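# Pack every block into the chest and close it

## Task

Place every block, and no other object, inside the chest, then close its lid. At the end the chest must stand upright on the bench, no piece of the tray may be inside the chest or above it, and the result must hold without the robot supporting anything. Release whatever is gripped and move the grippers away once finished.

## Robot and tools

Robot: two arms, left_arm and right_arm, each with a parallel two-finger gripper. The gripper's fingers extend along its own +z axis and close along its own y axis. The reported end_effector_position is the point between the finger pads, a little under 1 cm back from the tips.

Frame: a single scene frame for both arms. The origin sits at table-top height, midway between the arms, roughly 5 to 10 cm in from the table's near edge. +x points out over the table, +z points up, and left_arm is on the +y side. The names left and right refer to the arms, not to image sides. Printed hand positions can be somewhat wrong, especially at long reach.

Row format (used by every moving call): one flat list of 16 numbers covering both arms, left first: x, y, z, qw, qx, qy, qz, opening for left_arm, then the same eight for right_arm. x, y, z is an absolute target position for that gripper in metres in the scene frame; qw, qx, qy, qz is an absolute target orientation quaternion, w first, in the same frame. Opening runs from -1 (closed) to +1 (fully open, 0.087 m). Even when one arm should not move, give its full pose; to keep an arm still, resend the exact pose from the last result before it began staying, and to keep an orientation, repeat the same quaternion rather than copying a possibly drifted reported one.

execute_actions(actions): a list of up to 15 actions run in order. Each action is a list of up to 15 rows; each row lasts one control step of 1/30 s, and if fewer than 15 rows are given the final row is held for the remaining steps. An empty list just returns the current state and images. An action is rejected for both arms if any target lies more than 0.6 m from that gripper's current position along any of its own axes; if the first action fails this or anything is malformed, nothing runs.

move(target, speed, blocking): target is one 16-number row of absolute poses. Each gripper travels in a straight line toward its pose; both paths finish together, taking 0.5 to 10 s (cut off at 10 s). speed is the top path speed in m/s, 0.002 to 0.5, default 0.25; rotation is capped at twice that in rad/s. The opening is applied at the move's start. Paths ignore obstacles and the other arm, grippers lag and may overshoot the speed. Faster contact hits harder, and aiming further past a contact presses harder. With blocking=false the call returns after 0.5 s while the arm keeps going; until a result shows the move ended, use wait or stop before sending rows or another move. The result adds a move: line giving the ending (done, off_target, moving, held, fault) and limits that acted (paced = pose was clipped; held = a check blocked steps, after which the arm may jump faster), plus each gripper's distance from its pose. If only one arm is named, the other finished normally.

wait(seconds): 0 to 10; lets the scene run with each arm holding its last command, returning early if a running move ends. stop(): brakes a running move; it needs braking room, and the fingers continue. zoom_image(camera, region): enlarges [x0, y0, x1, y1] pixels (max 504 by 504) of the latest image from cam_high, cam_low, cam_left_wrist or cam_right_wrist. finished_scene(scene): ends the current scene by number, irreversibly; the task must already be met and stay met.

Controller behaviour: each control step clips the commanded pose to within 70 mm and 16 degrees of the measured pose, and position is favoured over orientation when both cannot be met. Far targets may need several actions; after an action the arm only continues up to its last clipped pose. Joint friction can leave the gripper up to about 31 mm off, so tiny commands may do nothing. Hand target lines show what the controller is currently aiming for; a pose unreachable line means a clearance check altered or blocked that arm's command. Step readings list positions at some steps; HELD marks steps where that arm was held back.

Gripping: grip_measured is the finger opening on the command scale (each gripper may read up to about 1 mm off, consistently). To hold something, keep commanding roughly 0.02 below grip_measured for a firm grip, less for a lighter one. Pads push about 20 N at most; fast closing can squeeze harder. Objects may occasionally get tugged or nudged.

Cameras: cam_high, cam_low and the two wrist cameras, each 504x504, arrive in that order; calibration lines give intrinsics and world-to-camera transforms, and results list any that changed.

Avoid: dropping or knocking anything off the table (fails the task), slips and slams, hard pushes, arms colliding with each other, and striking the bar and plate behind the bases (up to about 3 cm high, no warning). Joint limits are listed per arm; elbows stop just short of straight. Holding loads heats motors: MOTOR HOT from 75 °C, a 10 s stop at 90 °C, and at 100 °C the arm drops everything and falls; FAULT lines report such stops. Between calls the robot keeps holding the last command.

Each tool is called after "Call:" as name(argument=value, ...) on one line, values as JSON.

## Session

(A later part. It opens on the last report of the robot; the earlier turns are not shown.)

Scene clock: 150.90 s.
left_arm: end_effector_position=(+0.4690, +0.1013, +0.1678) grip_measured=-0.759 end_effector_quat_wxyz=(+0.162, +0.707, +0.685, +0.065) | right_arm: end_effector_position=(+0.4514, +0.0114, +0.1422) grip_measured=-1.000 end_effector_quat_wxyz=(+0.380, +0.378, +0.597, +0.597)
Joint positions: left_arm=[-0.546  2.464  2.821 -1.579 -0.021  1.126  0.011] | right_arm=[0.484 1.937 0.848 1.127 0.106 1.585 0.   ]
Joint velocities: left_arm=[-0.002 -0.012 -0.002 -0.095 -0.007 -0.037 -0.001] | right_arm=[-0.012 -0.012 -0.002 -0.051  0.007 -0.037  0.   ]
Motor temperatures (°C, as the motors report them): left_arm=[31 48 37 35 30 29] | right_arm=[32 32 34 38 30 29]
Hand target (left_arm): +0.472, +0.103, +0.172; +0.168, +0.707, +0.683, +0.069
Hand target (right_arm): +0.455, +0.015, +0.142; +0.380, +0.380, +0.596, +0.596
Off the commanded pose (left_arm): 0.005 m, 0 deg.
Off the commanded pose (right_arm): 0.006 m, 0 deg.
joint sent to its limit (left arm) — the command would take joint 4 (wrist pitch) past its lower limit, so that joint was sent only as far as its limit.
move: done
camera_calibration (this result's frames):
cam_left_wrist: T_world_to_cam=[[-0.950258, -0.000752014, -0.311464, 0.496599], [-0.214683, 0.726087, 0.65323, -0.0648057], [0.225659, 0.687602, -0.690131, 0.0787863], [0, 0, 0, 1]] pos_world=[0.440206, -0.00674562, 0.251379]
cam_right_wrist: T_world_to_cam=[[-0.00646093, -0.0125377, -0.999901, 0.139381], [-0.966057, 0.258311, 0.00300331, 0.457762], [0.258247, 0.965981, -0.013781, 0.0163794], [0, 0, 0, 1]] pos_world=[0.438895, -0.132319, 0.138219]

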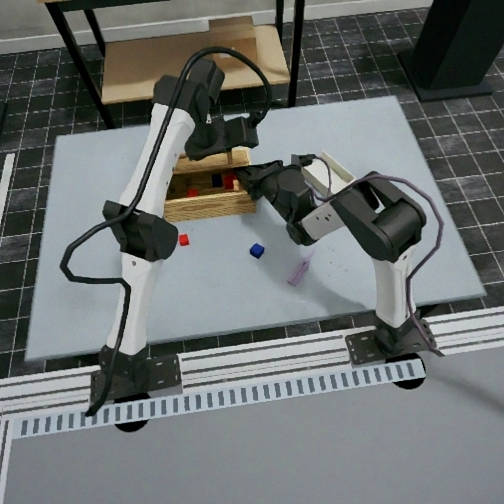

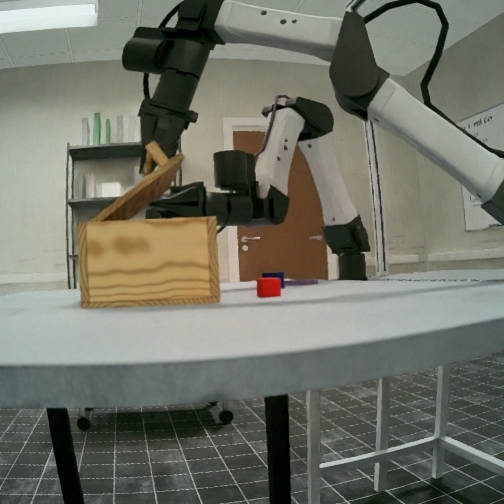

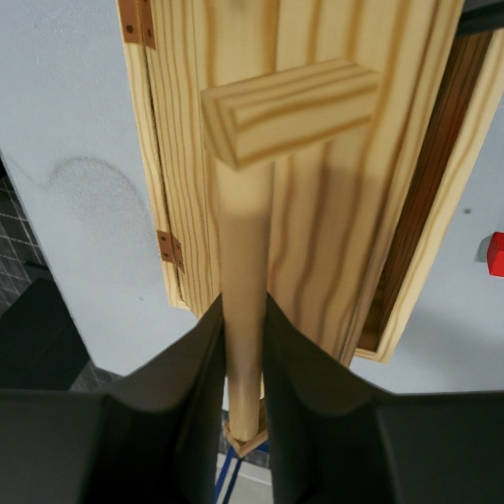

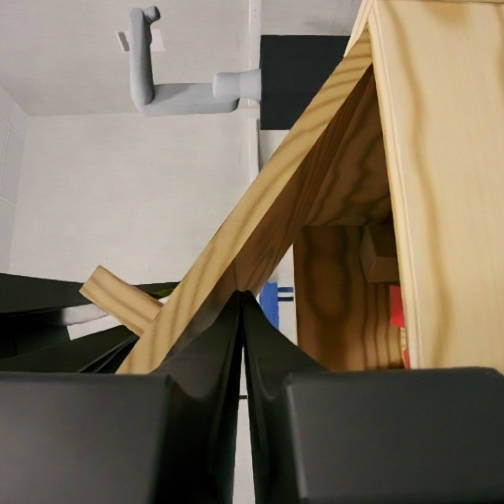

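Call:
move(target=[0.472,0.103,0.172,0.165,0.707,0.684,0.068,-0.78,0.457,0.03,0.14,0.38,0.38,0.596,0.596,-1], speed=0.03)

Call:
move(target=[0.469,0.101,0.168,0.165,0.707,0.684,0.068,-0.4,0.457,0.03,0.14,0.38,0.38,0.596,0.596,-1], speed=0.03)

Call:
move(target=[0.445,0.115,0.24,0.2,0.707,0.67,0.09,-0.4,0.457,0.03,0.14,0.38,0.38,0.596,0.596,-1], speed=0.06)

Scene clock: 161.00 s.
left_arm: end_effector_position=(+0.4690, +0.1013, +0.1678) grip_measured=-0.759 end_effector_quat_wxyz=(+0.162, +0.707, +0.685, +0.065) | right_arm: end_effector_position=(+0.4532, +0.0268, +0.1406) grip_measured=-1.000 end_effector_quat_wxyz=(+0.379, +0.378, +0.597, +0.598)
Joint positions: left_arm=[-0.546  2.464  2.821 -1.579 -0.021  1.126  0.011] | right_arm=[0.516 1.968 0.891 1.115 0.135 1.585 0.   ]
Joint velocities: left_arm=[-0.002  0.017 -0.012  0.022  0.022  0.051 -0.   ] | right_arm=[ 0.002 -0.007  0.007 -0.007  0.037  0.037  0.   ]
Motor temperatures (°C, as the motors report them): left_arm=[31 48 37 35 30 29] | right_arm=[31 34 35 39 30 29]
Hand target (left_arm): +0.472, +0.103, +0.172; +0.168, +0.707, +0.683, +0.069
Hand target (right_arm): +0.457, +0.030, +0.140; +0.380, +0.380, +0.596, +0.596
Off the commanded pose (left_arm): 0.005 m, 0 deg.
Off the commanded pose (right_arm): 0.005 m, 0 deg.
joint sent to its limit (left arm) — the command would take joint 4 (wrist pitch) past its lower limit, so that joint was sent only as far as its limit.
move: done
camera_calibration (this result's frames):
cam_left_wrist: T_world_to_cam=[[-0.950258, -0.000752014, -0.311464, 0.496599], [-0.214683, 0.726087, 0.65323, -0.0648057], [0.225659, 0.687602, -0.690131, 0.0787863], [0, 0, 0, 1]] pos_world=[0.440206, -0.00674562, 0.251379]
cam_right_wrist: T_world_to_cam=[[-0.00712327, -0.0115331, -0.999908, 0.13823], [-0.966832, 0.255381, 0.00394203, 0.455885], [0.255312, 0.966772, -0.0129697, 0.00218211], [0, 0, 0, 1]] pos_world=[0.441192, -0.11694, 0.136449]

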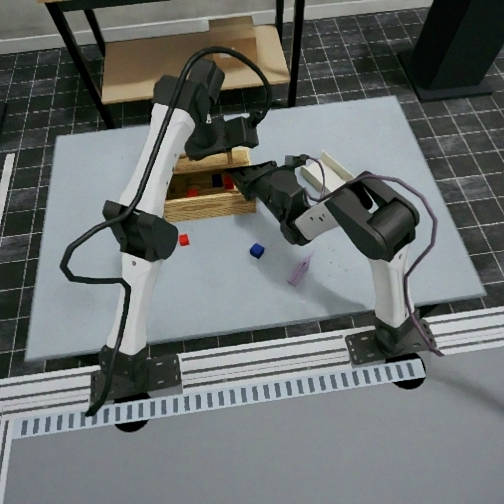

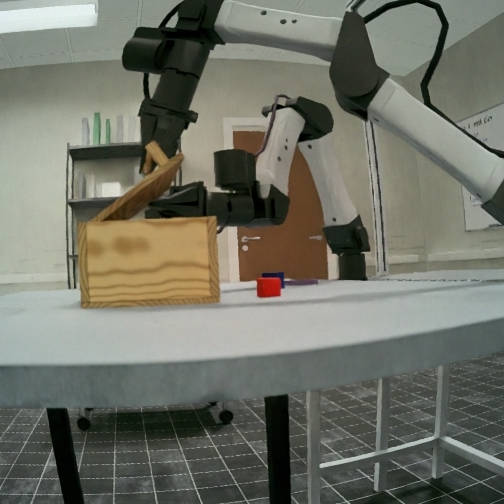

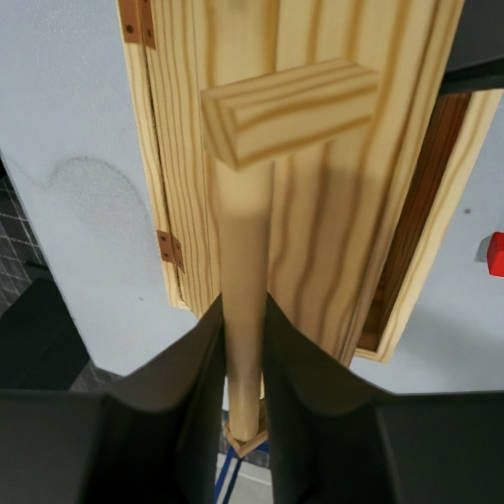

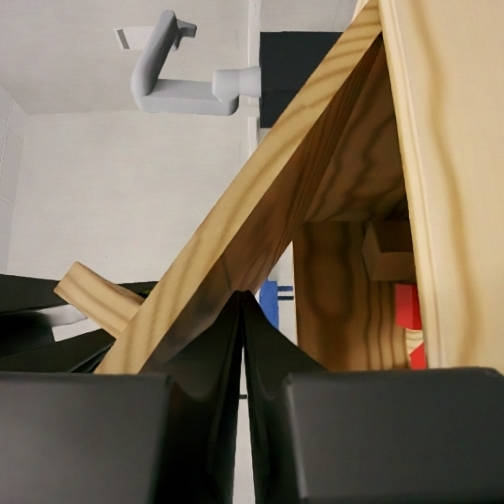

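Scene clock: 161.70 s.
left_arm: end_effector_position=(+0.4706, +0.1005, +0.1683) grip_measured=-0.400 end_effector_quat_wxyz=(+0.166, +0.706, +0.685, +0.067) | right_arm: end_effector_position=(+0.4532, +0.0268, +0.1380) grip_measured=-1.000 end_effector_quat_wxyz=(+0.377, +0.379, +0.600, +0.595)
Joint positions: left_arm=[-0.546  2.464  2.821 -1.572 -0.021  1.126  0.026] | right_arm=[0.516 1.968 0.891 1.105 0.135 1.584 0.   ]
Joint velocities: left_arm=[-0.017 -0.007 -0.017 -0.007 -0.037  0.007 -0.   ] | right_arm=[ 0.017  0.007  0.002 -0.051  0.037  0.007  0.   ]
Motor temperatures (°C, as the motors report them): left_arm=[31 49 37 35 30 29] | right_arm=[31 34 35 39 30 29]
Hand target (left_arm): +0.469, +0.101, +0.168; +0.163, +0.707, +0.685, +0.067
Hand target (right_arm): +0.457, +0.030, +0.140; +0.380, +0.380, +0.596, +0.596
Off the commanded pose (left_arm): 0.002 m, 0 deg.
Off the commanded pose (right_arm): 0.005 m, 1 deg.
move: done
camera_calibration (this result's frames):
cam_left_wrist: T_world_to_cam=[[-0.948127, -0.00185846, -0.317886, 0.498493], [-0.219091, 0.728378, 0.649203, -0.0616715], [0.230335, 0.685173, -0.691002, 0.0775568], [0, 0, 0, 1]] pos_world=[0.441259, -0.0072932, 0.252093]
cam_right_wrist: T_world_to_cam=[[-0.0152735, -0.01729, -0.999734, 0.139523], [-0.966835, 0.255193, 0.0103575, 0.454983], [0.254946, 0.966735, -0.0206142, 0.00336068], [0, 0, 0, 1]] pos_world=[0.441168, -0.116945, 0.134843]

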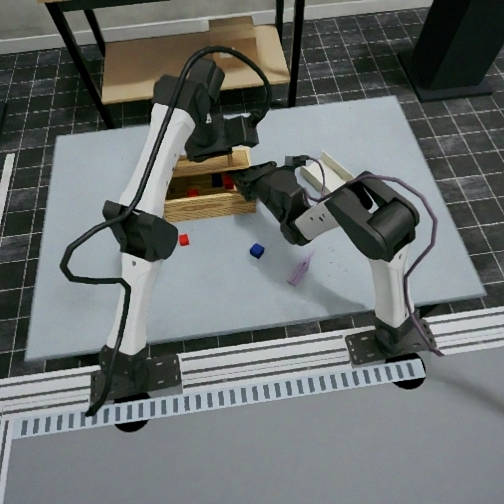

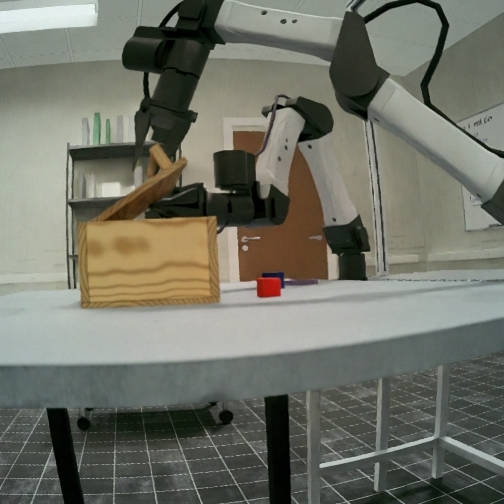

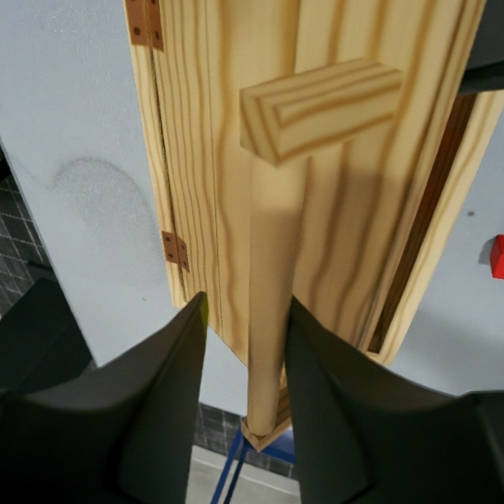

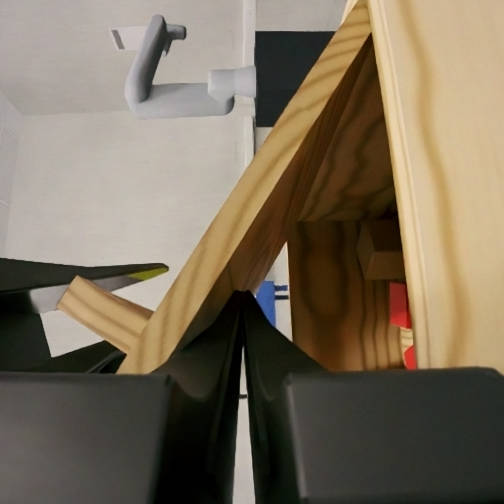

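Scene clock: 163.33 s.
left_arm: end_effector_position=(+0.4489, +0.1157, +0.2432) grip_measured=-0.400 end_effector_quat_wxyz=(+0.222, +0.701, +0.671, +0.097) | right_arm: end_effector_position=(+0.4532, +0.0268, +0.1372) grip_measured=-1.000 end_effector_quat_wxyz=(+0.377, +0.379, +0.601, +0.593)
Joint positions: left_arm=[-0.546  2.272  2.765 -1.578 -0.039  1.146  0.026] | right_arm=[0.516 1.968 0.891 1.102 0.134 1.584 0.   ]
Joint velocities: left_arm=[-0.002 -0.017  0.002 -0.081 -0.051 -0.007 -0.   ] | right_arm=[ 0.002 -0.002  0.002  0.007  0.051 -0.007  0.   ]
Motor temperatures (°C, as the motors report them): left_arm=[31 49 37 35 30 29] | right_arm=[31 35 35 39 30 29]
Hand target (left_arm): +0.445, +0.114, +0.240; +0.213, +0.707, +0.668, +0.096
Hand target (right_arm): +0.457, +0.030, +0.140; +0.380, +0.380, +0.596, +0.596
Off the commanded pose (left_arm): 0.005 m, 3 deg.
Off the commanded pose (right_arm): 0.006 m, 1 deg.
joint sent to its limit (left arm) — the command would take joint 4 (wrist pitch) past its lower limit, so that joint was sent only as far as its limit.
move: off_target (left_arm)
camera_calibration (this result's frames):
cam_left_wrist: T_world_to_cam=[[-0.901238, -0.00630731, -0.43328, 0.509349], [-0.28879, 0.754212, 0.589716, -0.0833453], [0.323065, 0.656601, -0.681545, 0.0833342], [0, 0, 0, 1]] pos_world=[0.408053, 0.0113553, 0.326637]
cam_right_wrist: T_world_to_cam=[[-0.0181512, -0.0191665, -0.999652, 0.139996], [-0.966886, 0.254895, 0.0126691, 0.454655], [0.254563, 0.966779, -0.0231585, 0.00383798], [0, 0, 0, 1]] pos_world=[0.441163, -0.116916, 0.134276]

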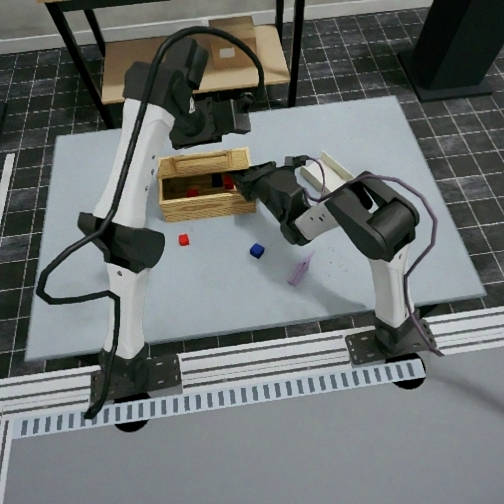

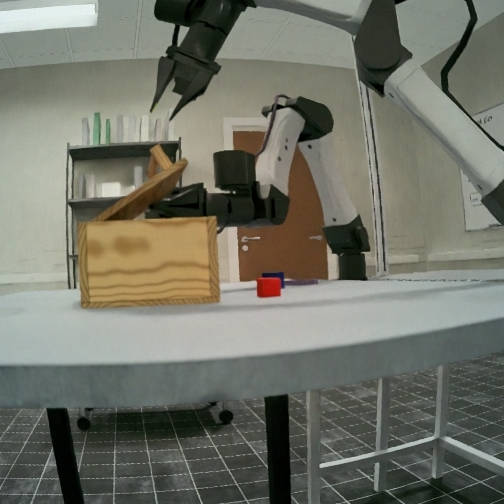

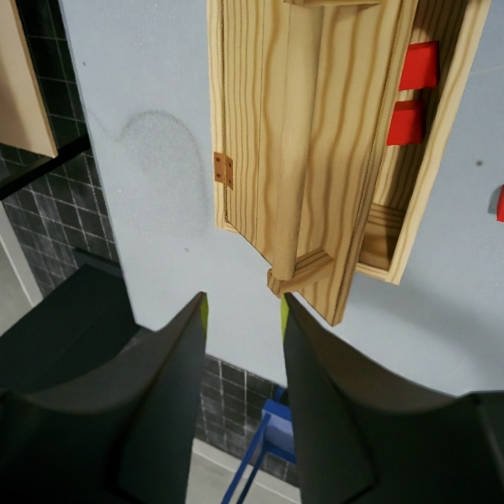

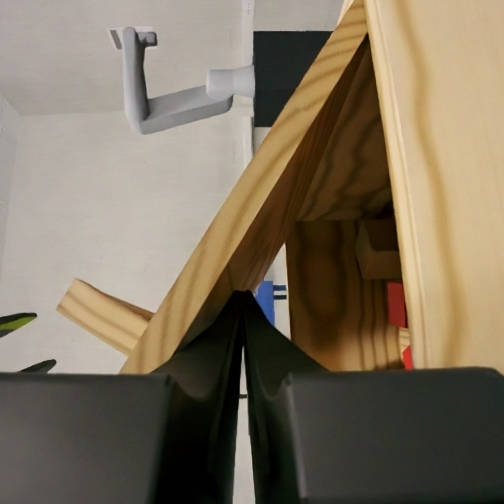

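Call:
move(target=[0.315,0.185,0.10,0,0.7071,0.7071,0,0.2,0.495,0.04,0.17,0.38,0.38,0.596,0.596,-1], speed=0.1)

Scene clock: 173.37 s.
left_arm: end_effector_position=(+0.3149, +0.1813, +0.1026) grip_measured=+0.200 end_effector_quat_wxyz=(-0.005, +0.713, +0.701, -0.001) | right_arm: end_effector_position=(+0.4875, +0.0414, +0.1664) grip_measured=-1.000 end_effector_quat_wxyz=(+0.377, +0.379, +0.601, +0.594)
Joint positions: left_arm=[-0.535  1.87   1.63  -1.342 -0.001  1.119  0.052] | right_arm=[0.499 1.99  1.09  0.927 0.118 1.584 0.   ]
Joint velocities: left_arm=[-0.002  0.002 -0.007 -0.022  0.051  0.037 -0.   ] | right_arm=[-0.007  0.017 -0.017 -0.022 -0.051  0.007  0.   ]
Motor temperatures (°C, as the motors report them): left_arm=[31 48 36 35 30 29] | right_arm=[31 37 37 40 30 29]
Hand target (left_arm): +0.313, +0.183, +0.103; +0.001, +0.708, +0.706, -0.003
Hand target (right_arm): +0.494, +0.040, +0.171; +0.380, +0.380, +0.596, +0.596
Off the commanded pose (left_arm): 0.005 m, 1 deg.
Off the commanded pose (right_arm): 0.008 m, 1 deg.
move: done
camera_calibration (this result's frames):
cam_left_wrist: T_world_to_cam=[[-0.999865, 0.00697116, 0.0148913, 0.31068], [0.0160131, 0.618436, 0.785672, -0.180119], [-0.00373229, 0.785804, -0.618464, 0.060708], [0, 0, 0, 1]] pos_world=[0.313749, 0.0615218, 0.174434]
cam_right_wrist: T_world_to_cam=[[-0.0166239, -0.0187182, -0.999687, 0.169376], [-0.966816, 0.255225, 0.0112985, 0.483974], [0.254934, 0.9667, -0.0223399, -0.0186478], [0, 0, 0, 1]] pos_world=[0.475483, -0.102325, 0.163439]

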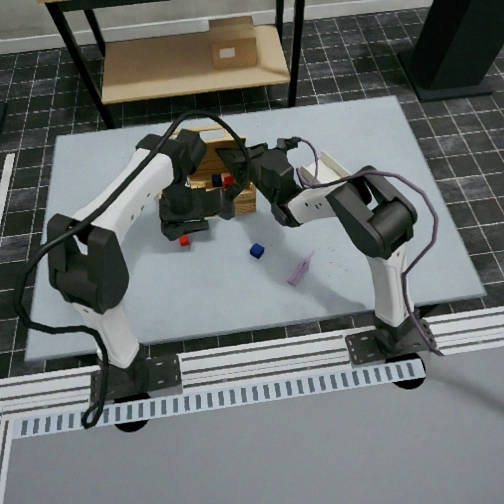

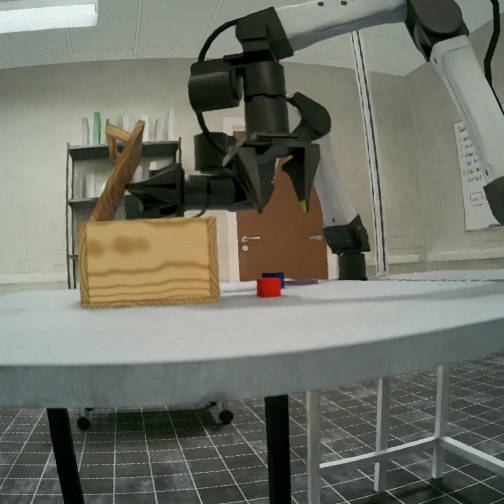

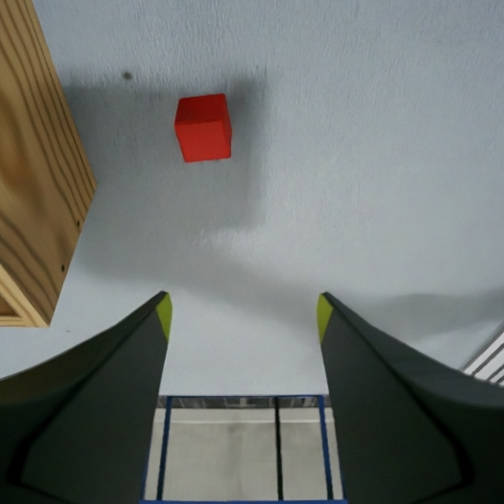

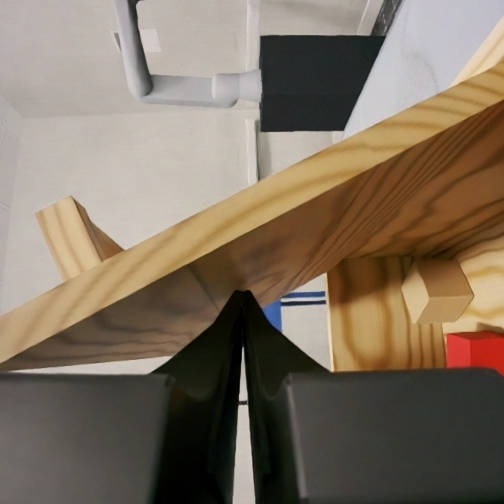

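Call:
move(target=[0.333,0.174,0.045,0.06,0.7046,0.7046,0.06,0.0,0.495,0.04,0.17,0.38,0.38,0.596,0.596,-1], speed=0.08)

Call:
move(target=[0.335,0.172,0.013,0.06,0.7046,0.7046,0.06,0.0,0.495,0.04,0.17,0.38,0.38,0.596,0.596,-1], speed=0.04)

Scene clock: 188.63 s.
left_arm: end_effector_position=(+0.3364, +0.1748, +0.0443) grip_measured=+0.000 end_effector_quat_wxyz=(+0.057, +0.704, +0.705, +0.058) | right_arm: end_effector_position=(+0.4875, +0.0414, +0.1664) grip_measured=-1.000 end_effector_quat_wxyz=(+0.377, +0.379, +0.601, +0.594)
Joint positions: left_arm=[-0.561  1.842  1.348 -0.937 -0.078  1.081  0.044] | right_arm=[0.499 1.99  1.09  0.927 0.118 1.584 0.   ]
Joint velocities: left_arm=[ 0.002  0.002 -0.002 -0.022  0.066 -0.022  0.   ] | right_arm=[ 0.012  0.007 -0.002 -0.037 -0.037  0.022  0.   ]
Motor temperatures (°C, as the motors report them): left_arm=[31 47 35 34 30 29] | right_arm=[31 40 39 41 30 29]
Hand target (left_arm): +0.333, +0.175, +0.045; +0.059, +0.704, +0.705, +0.061
Hand target (right_arm): +0.495, +0.040, +0.170; +0.380, +0.380, +0.596, +0.596
Off the commanded pose (left_arm): 0.004 m, 0 deg.
Off the commanded pose (right_arm): 0.008 m, 1 deg.
move: done
camera_calibration (this result's frames):
cam_left_wrist: T_world_to_cam=[[-0.987884, -0.0113733, -0.15478, 0.339758], [-0.128272, 0.621238, 0.773052, -0.0819704], [0.087363, 0.783539, -0.61517, -0.000543034], [0, 0, 0, 1]] pos_world=[0.325174, 0.0552128, 0.115621]
cam_right_wrist: T_world_to_cam=[[-0.0166239, -0.0187182, -0.999687, 0.169376], [-0.966816, 0.255225, 0.0112985, 0.483974], [0.254934, 0.9667, -0.0223399, -0.0186478], [0, 0, 0, 1]] pos_world=[0.475483, -0.102325, 0.163439]

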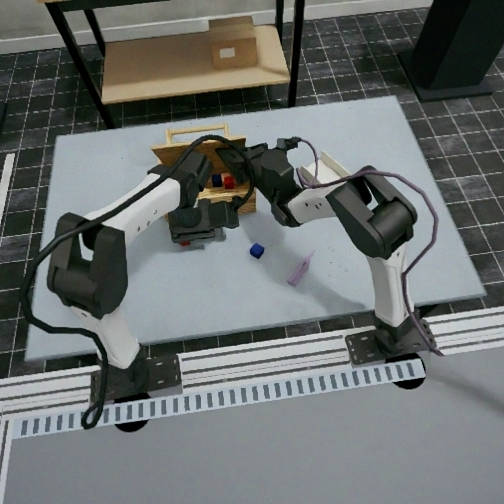

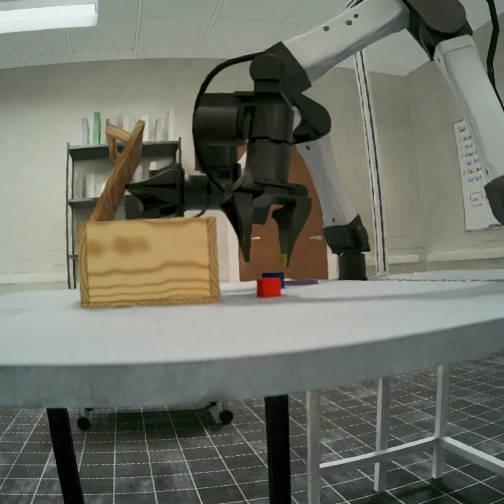

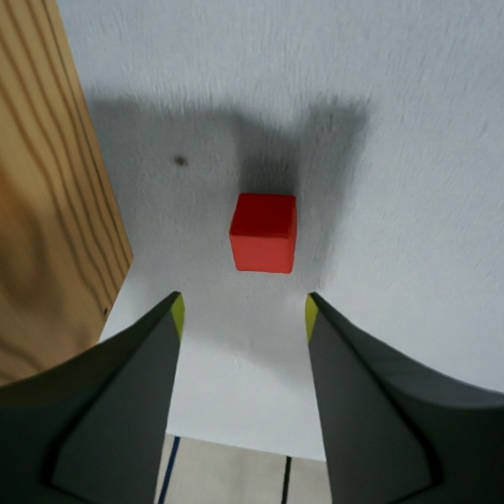

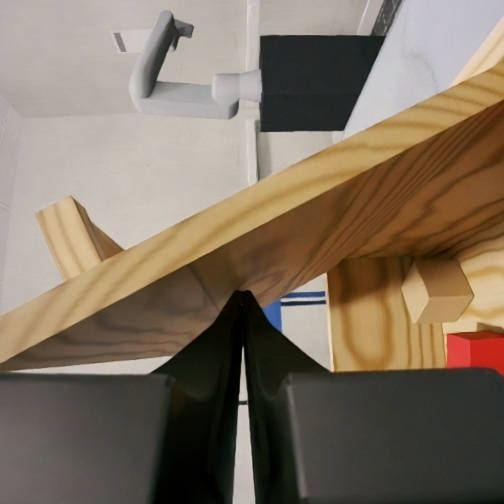

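Scene clock: 189.87 s.
left_arm: end_effector_position=(+0.3412, +0.1721, +0.0273) grip_measured=+0.000 end_effector_quat_wxyz=(+0.078, +0.702, +0.705, +0.064) | right_arm: end_effector_position=(+0.4875, +0.0414, +0.1664) grip_measured=-1.000 end_effector_quat_wxyz=(+0.377, +0.379, +0.601, +0.594)
Joint positions: left_arm=[-0.561  1.842  1.274 -0.818 -0.078  1.079  0.044] | right_arm=[0.499 1.99  1.09  0.927 0.118 1.584 0.   ]
Joint velocities: left_arm=[-0.012  0.017  0.002 -0.037 -0.066 -0.007 -0.001] | right_arm=[-0.002 -0.012 -0.007 -0.11  -0.037 -0.037  0.   ]
Motor temperatures (°C, as the motors report them): left_arm=[31 47 35 34 30 29] | right_arm=[31 40 39 41 30 29]
Hand target (left_arm): +0.334, +0.172, +0.013; +0.060, +0.705, +0.705, +0.060
Hand target (right_arm): +0.495, +0.040, +0.170; +0.380, +0.380, +0.596, +0.596
Off the commanded pose (left_arm): 0.016 m, 2 deg.
Off the commanded pose (right_arm): 0.008 m, 1 deg.
move: off_target (left_arm)
camera_calibration (this result's frames):
cam_left_wrist: T_world_to_cam=[[-0.981091, -0.0165402, -0.19284, 0.341497], [-0.158964, 0.637247, 0.754086, -0.0583501], [0.110414, 0.770482, -0.627827, -0.0146143], [0, 0, 0, 1]] pos_world=[0.327378, 0.054092, 0.10068]
cam_right_wrist: T_world_to_cam=[[-0.0166239, -0.0187182, -0.999687, 0.169376], [-0.966816, 0.255225, 0.0112985, 0.483974], [0.254934, 0.9667, -0.0223399, -0.0186478], [0, 0, 0, 1]] pos_world=[0.475483, -0.102325, 0.163439]

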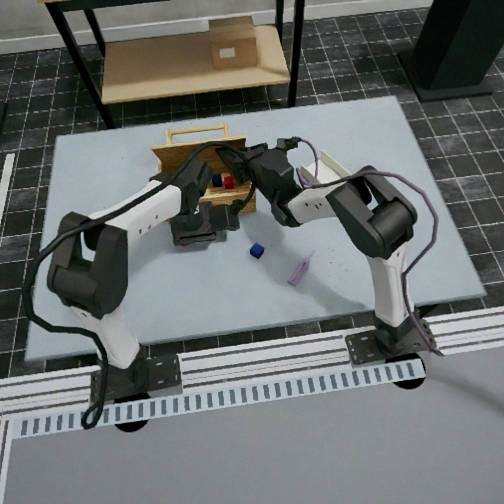

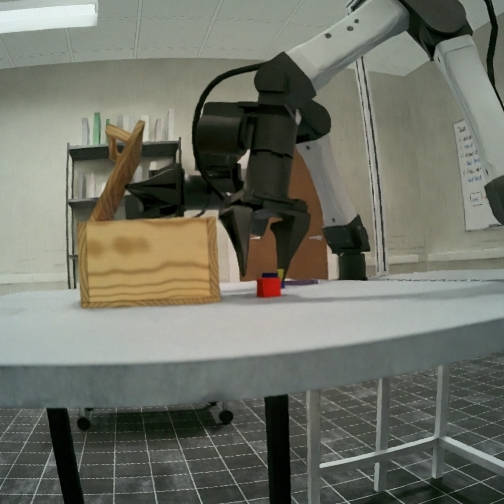

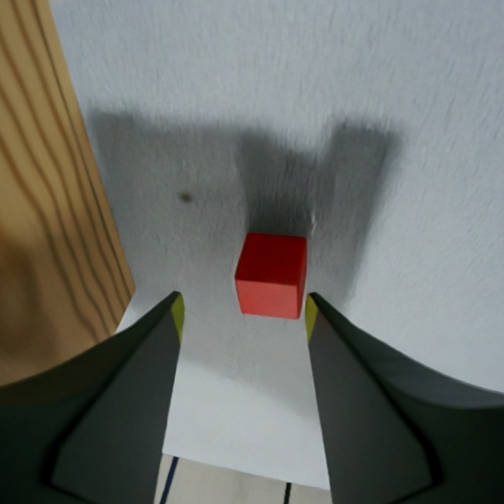

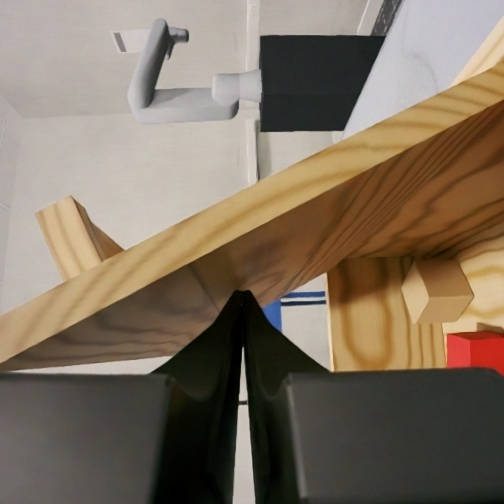

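Shoulder friction stuck. Shift back in x and command lower.

Call:
move(target=[0.322,0.174,0.03,0.06,0.7046,0.7046,0.06,0.0,0.495,0.04,0.17,0.38,0.38,0.596,0.596,-1], speed=0.04)

Call:
move(target=[0.324,0.174,0.002,0.06,0.7046,0.7046,0.06,0.0,0.495,0.04,0.17,0.38,0.38,0.596,0.596,-1], speed=0.04)

Scene clock: 197.23 s.
left_arm: end_effector_position=(+0.3300, +0.1713, +0.0316) grip_measured=+0.000 end_effector_quat_wxyz=(+0.069, +0.704, +0.705, +0.060) | right_arm: end_effector_position=(+0.4875, +0.0414, +0.1664) grip_measured=-1.000 end_effector_quat_wxyz=(+0.377, +0.379, +0.601, +0.594)
Joint positions: left_arm=[-0.577  1.819  1.265 -0.853 -0.079  1.066  0.044] | right_arm=[0.499 1.99  1.09  0.927 0.118 1.584 0.   ]
Joint velocities: left_arm=[ 0.012 -0.007 -0.002 -0.066  0.037  0.037 -0.   ] | right_arm=[ 0.012 -0.007  0.002 -0.007  0.022 -0.037  0.   ]
Motor temperatures (°C, as the motors report them): left_arm=[31 45 35 34 30 29] | right_arm=[32 41 40 41 30 29]
Hand target (left_arm): +0.322, +0.174, +0.030; +0.060, +0.705, +0.704, +0.060
Hand target (right_arm): +0.495, +0.040, +0.170; +0.380, +0.380, +0.596, +0.596
Off the commanded pose (left_arm): 0.009 m, 1 deg.
Off the commanded pose (right_arm): 0.008 m, 1 deg.
move: done
camera_calibration (this result's frames):
cam_left_wrist: T_world_to_cam=[[-0.984462, -0.0119513, -0.175189, 0.331056], [-0.143215, 0.631937, 0.761673, -0.0673759], [0.101606, 0.774928, -0.623829, -0.00808515], [0, 0, 0, 1]] pos_world=[0.317084, 0.0527993, 0.104272]
cam_right_wrist: T_world_to_cam=[[-0.0166239, -0.0187182, -0.999687, 0.169376], [-0.966816, 0.255225, 0.0112985, 0.483974], [0.254934, 0.9667, -0.0223399, -0.0186478], [0, 0, 0, 1]] pos_world=[0.475483, -0.102325, 0.163439]

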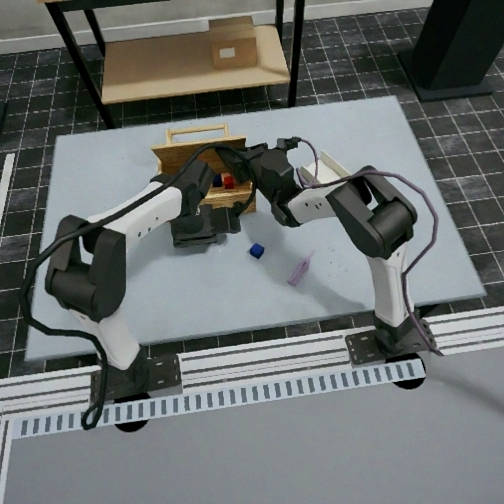

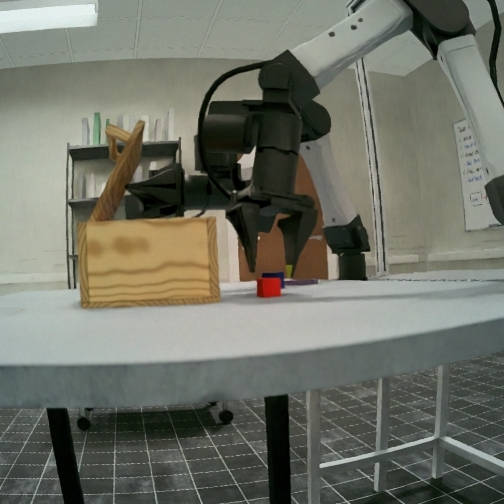

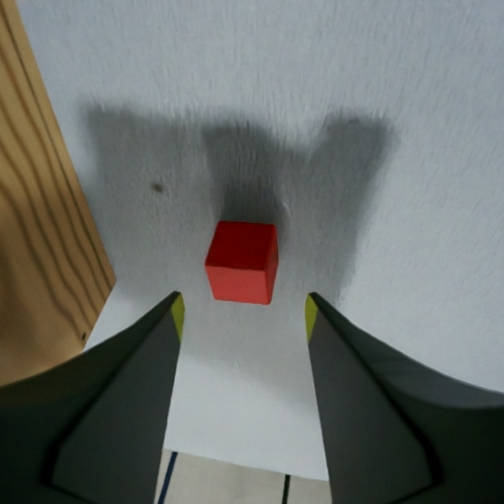

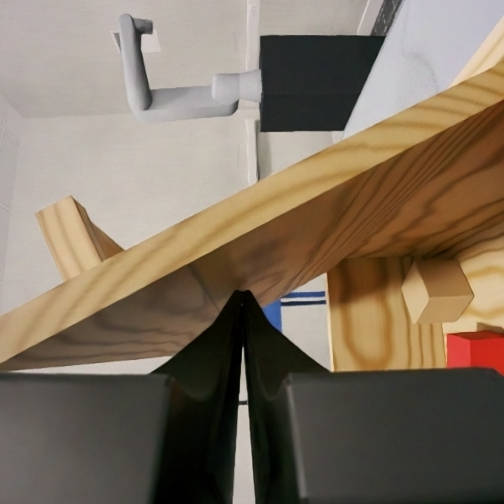

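Scene clock: 198.40 s.
left_arm: end_effector_position=(+0.3292, +0.1718, +0.0137) grip_measured=+0.000 end_effector_quat_wxyz=(+0.075, +0.703, +0.704, +0.062) | right_arm: end_effector_position=(+0.4875, +0.0414, +0.1664) grip_measured=-1.000 end_effector_quat_wxyz=(+0.377, +0.379, +0.601, +0.594)
Joint positions: left_arm=[-0.577  1.829  1.201 -0.766 -0.079  1.066  0.044] | right_arm=[0.499 1.99  1.09  0.927 0.118 1.584 0.   ]
Joint velocities: left_arm=[-0.012 -0.012 -0.017  0.022 -0.037 -0.007  0.001] | right_arm=[-0.002 -0.022  0.007 -0.007 -0.125  0.022  0.   ]
Motor temperatures (°C, as the motors report them): left_arm=[31 45 35 34 30 29] | right_arm=[32 41 40 42 30 29]
Hand target (left_arm): +0.323, +0.174, +0.002; +0.060, +0.705, +0.705, +0.060
Hand target (right_arm): +0.495, +0.040, +0.170; +0.380, +0.380, +0.596, +0.596
Off the commanded pose (left_arm): 0.013 m, 2 deg.
Off the commanded pose (right_arm): 0.008 m, 1 deg.
move: off_target (left_arm)
camera_calibration (this result's frames):
cam_left_wrist: T_world_to_cam=[[-0.982479, -0.0130603, -0.185915, 0.326887], [-0.15155, 0.636605, 0.756153, -0.0521046], [0.108479, 0.77108, -0.62743, -0.0210409], [0, 0, 0, 1]] pos_world=[0.315546, 0.0536634, 0.0869706]
cam_right_wrist: T_world_to_cam=[[-0.0166239, -0.0187182, -0.999687, 0.169376], [-0.966816, 0.255225, 0.0112985, 0.483974], [0.254934, 0.9667, -0.0223399, -0.0186478], [0, 0, 0, 1]] pos_world=[0.475483, -0.102325, 0.163439]

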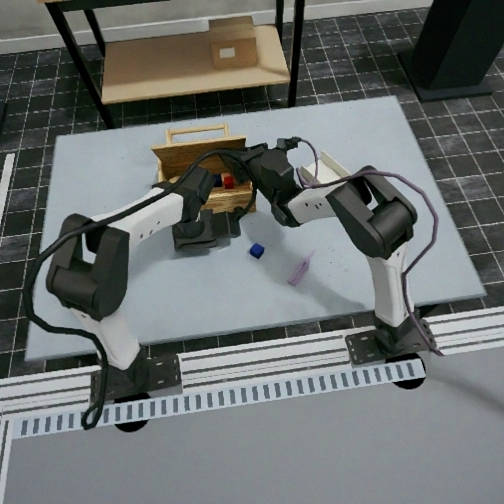

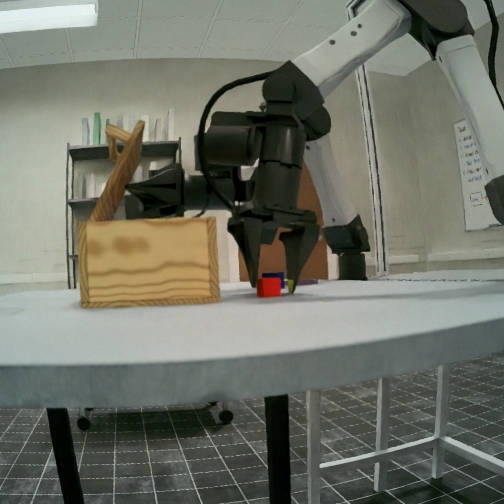

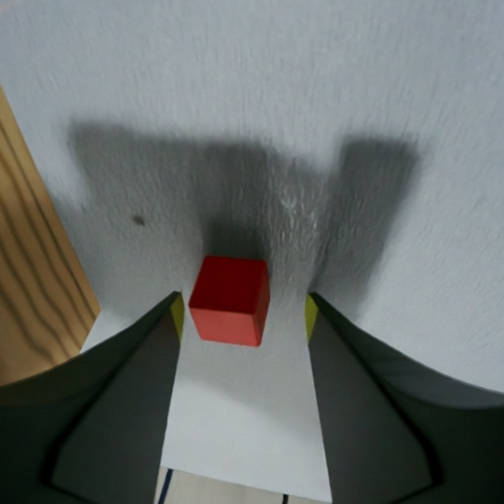

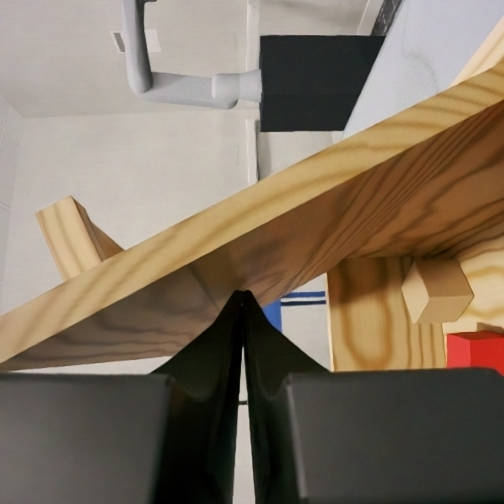

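Call:
execute_actions(actions=[[[0.326,0.174,0.004,0.06,0.7046,0.7046,0.06,-0.35,0.495,0.04,0.17,0.38,0.38,0.596,0.596,-1]],[[0.326,0.174,0.004,0.06,0.7046,0.7046,0.06,-0.5,0.495,0.04,0.17,0.38,0.38,0.596,0.596,-1]],[[0.326,0.174,0.004,0.06,0.7046,0.7046,0.06,-0.6,0.495,0.04,0.17,0.38,0.38,0.596,0.596,-1]]])

Scene clock: 205.20 s.
left_arm: end_effector_position=(+0.3297, +0.1716, +0.0137) grip_measured=-0.483 end_effector_quat_wxyz=(+0.076, +0.703, +0.704, +0.063) | right_arm: end_effector_position=(+0.4875, +0.0414, +0.1664) grip_measured=-1.000 end_effector_quat_wxyz=(+0.377, +0.379, +0.601, +0.594)
Joint positions: left_arm=[-0.577  1.829  1.201 -0.764 -0.079  1.066  0.023] | right_arm=[0.499 1.99  1.09  0.927 0.118 1.584 0.   ]
Joint velocities: left_arm=[-0.007 -0.012 -0.007 -0.007 -0.051 -0.007 -0.001] | right_arm=[ 0.012 -0.002  0.002 -0.037 -0.022 -0.022  0.   ]
Motor temperatures (°C, as the motors report them): left_arm=[31 44 35 34 30 29] | right_arm=[32 42 41 42 30 29]
Hand target (left_arm): +0.326, +0.174, +0.004; +0.060, +0.705, +0.705, +0.060
Hand target (right_arm): +0.495, +0.040, +0.170; +0.380, +0.380, +0.596, +0.596
Off the commanded pose (left_arm): 0.011 m, 2 deg.
Off the commanded pose (right_arm): 0.008 m, 1 deg.
Step readings (end_effector_position; steps 1 to 15: 1st action; 16 to 30: 2nd action; 31 to 45: 3rd action):
0: left_arm (+0.3297, +0.1715, +0.0137) | right_arm (+0.4875, +0.0414, +0.1664)
1: left_arm (+0.3297, +0.1715, +0.0137) | right_arm (+0.4875, +0.0414, +0.1664)
2: left_arm (+0.3297, +0.1715, +0.0137) | right_arm (+0.4875, +0.0414, +0.1664)
4: left_arm (+0.3297, +0.1715, +0.0137) | right_arm (+0.4875, +0.0414, +0.1664)
8: left_arm (+0.3297, +0.1715, +0.0137) | right_arm (+0.4875, +0.0414, +0.1664)
15: left_arm (+0.3297, +0.1715, +0.0137) | right_arm (+0.4875, +0.0414, +0.1664)
16: left_arm (+0.3297, +0.1715, +0.0137) | right_arm (+0.4875, +0.0414, +0.1664)
17: left_arm (+0.3297, +0.1716, +0.0137) | right_arm (+0.4875, +0.0414, +0.1664)
19: left_arm (+0.3297, +0.1716, +0.0137) | right_arm (+0.4875, +0.0414, +0.1664)
23: left_arm (+0.3297, +0.1716, +0.0137) | right_arm (+0.4875, +0.0414, +0.1664)
30: left_arm (+0.3297, +0.1716, +0.0137) | right_arm (+0.4875, +0.0414, +0.1664)
31: left_arm (+0.3297, +0.1716, +0.0137) | right_arm (+0.4875, +0.0414, +0.1664)
32: left_arm (+0.3297, +0.1716, +0.0137) | right_arm (+0.4875, +0.0414, +0.1664)
34: left_arm (+0.3297, +0.1716, +0.0137) | right_arm (+0.4875, +0.0414, +0.1664)
38: left_arm (+0.3297, +0.1716, +0.0137) | right_arm (+0.4875, +0.0414, +0.1664)
45: end_effector_position above
camera_calibration (this result's frames):
cam_left_wrist: T_world_to_cam=[[-0.982133, -0.0132398, -0.187722, 0.327269], [-0.152989, 0.637051, 0.755487, -0.0515717], [0.109586, 0.770708, -0.627694, -0.0212142], [0, 0, 0, 1]] pos_world=[0.315856, 0.0535367, 0.0870813]
cam_right_wrist: T_world_to_cam=[[-0.0166239, -0.0187182, -0.999687, 0.169376], [-0.966816, 0.255225, 0.0112985, 0.483974], [0.254934, 0.9667, -0.0223399, -0.0186478], [0, 0, 0, 1]] pos_world=[0.475483, -0.102325, 0.163439]

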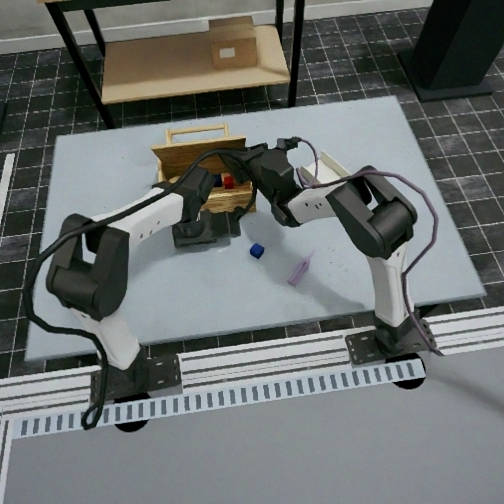

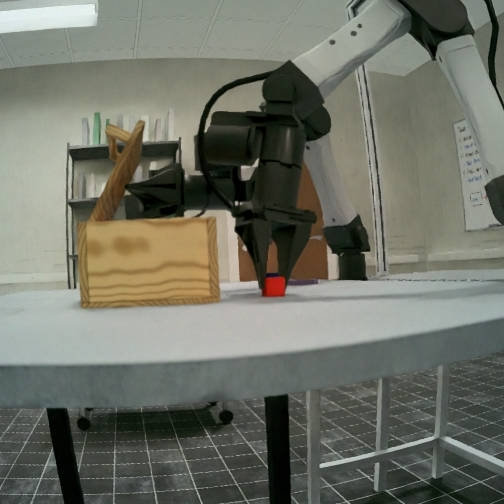

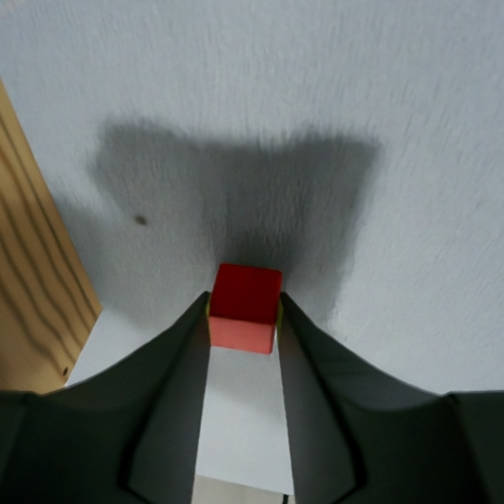

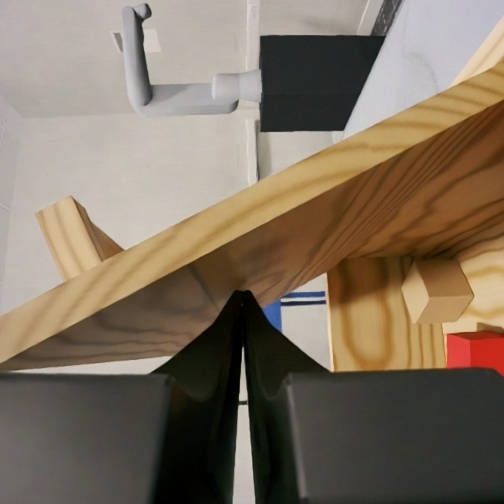

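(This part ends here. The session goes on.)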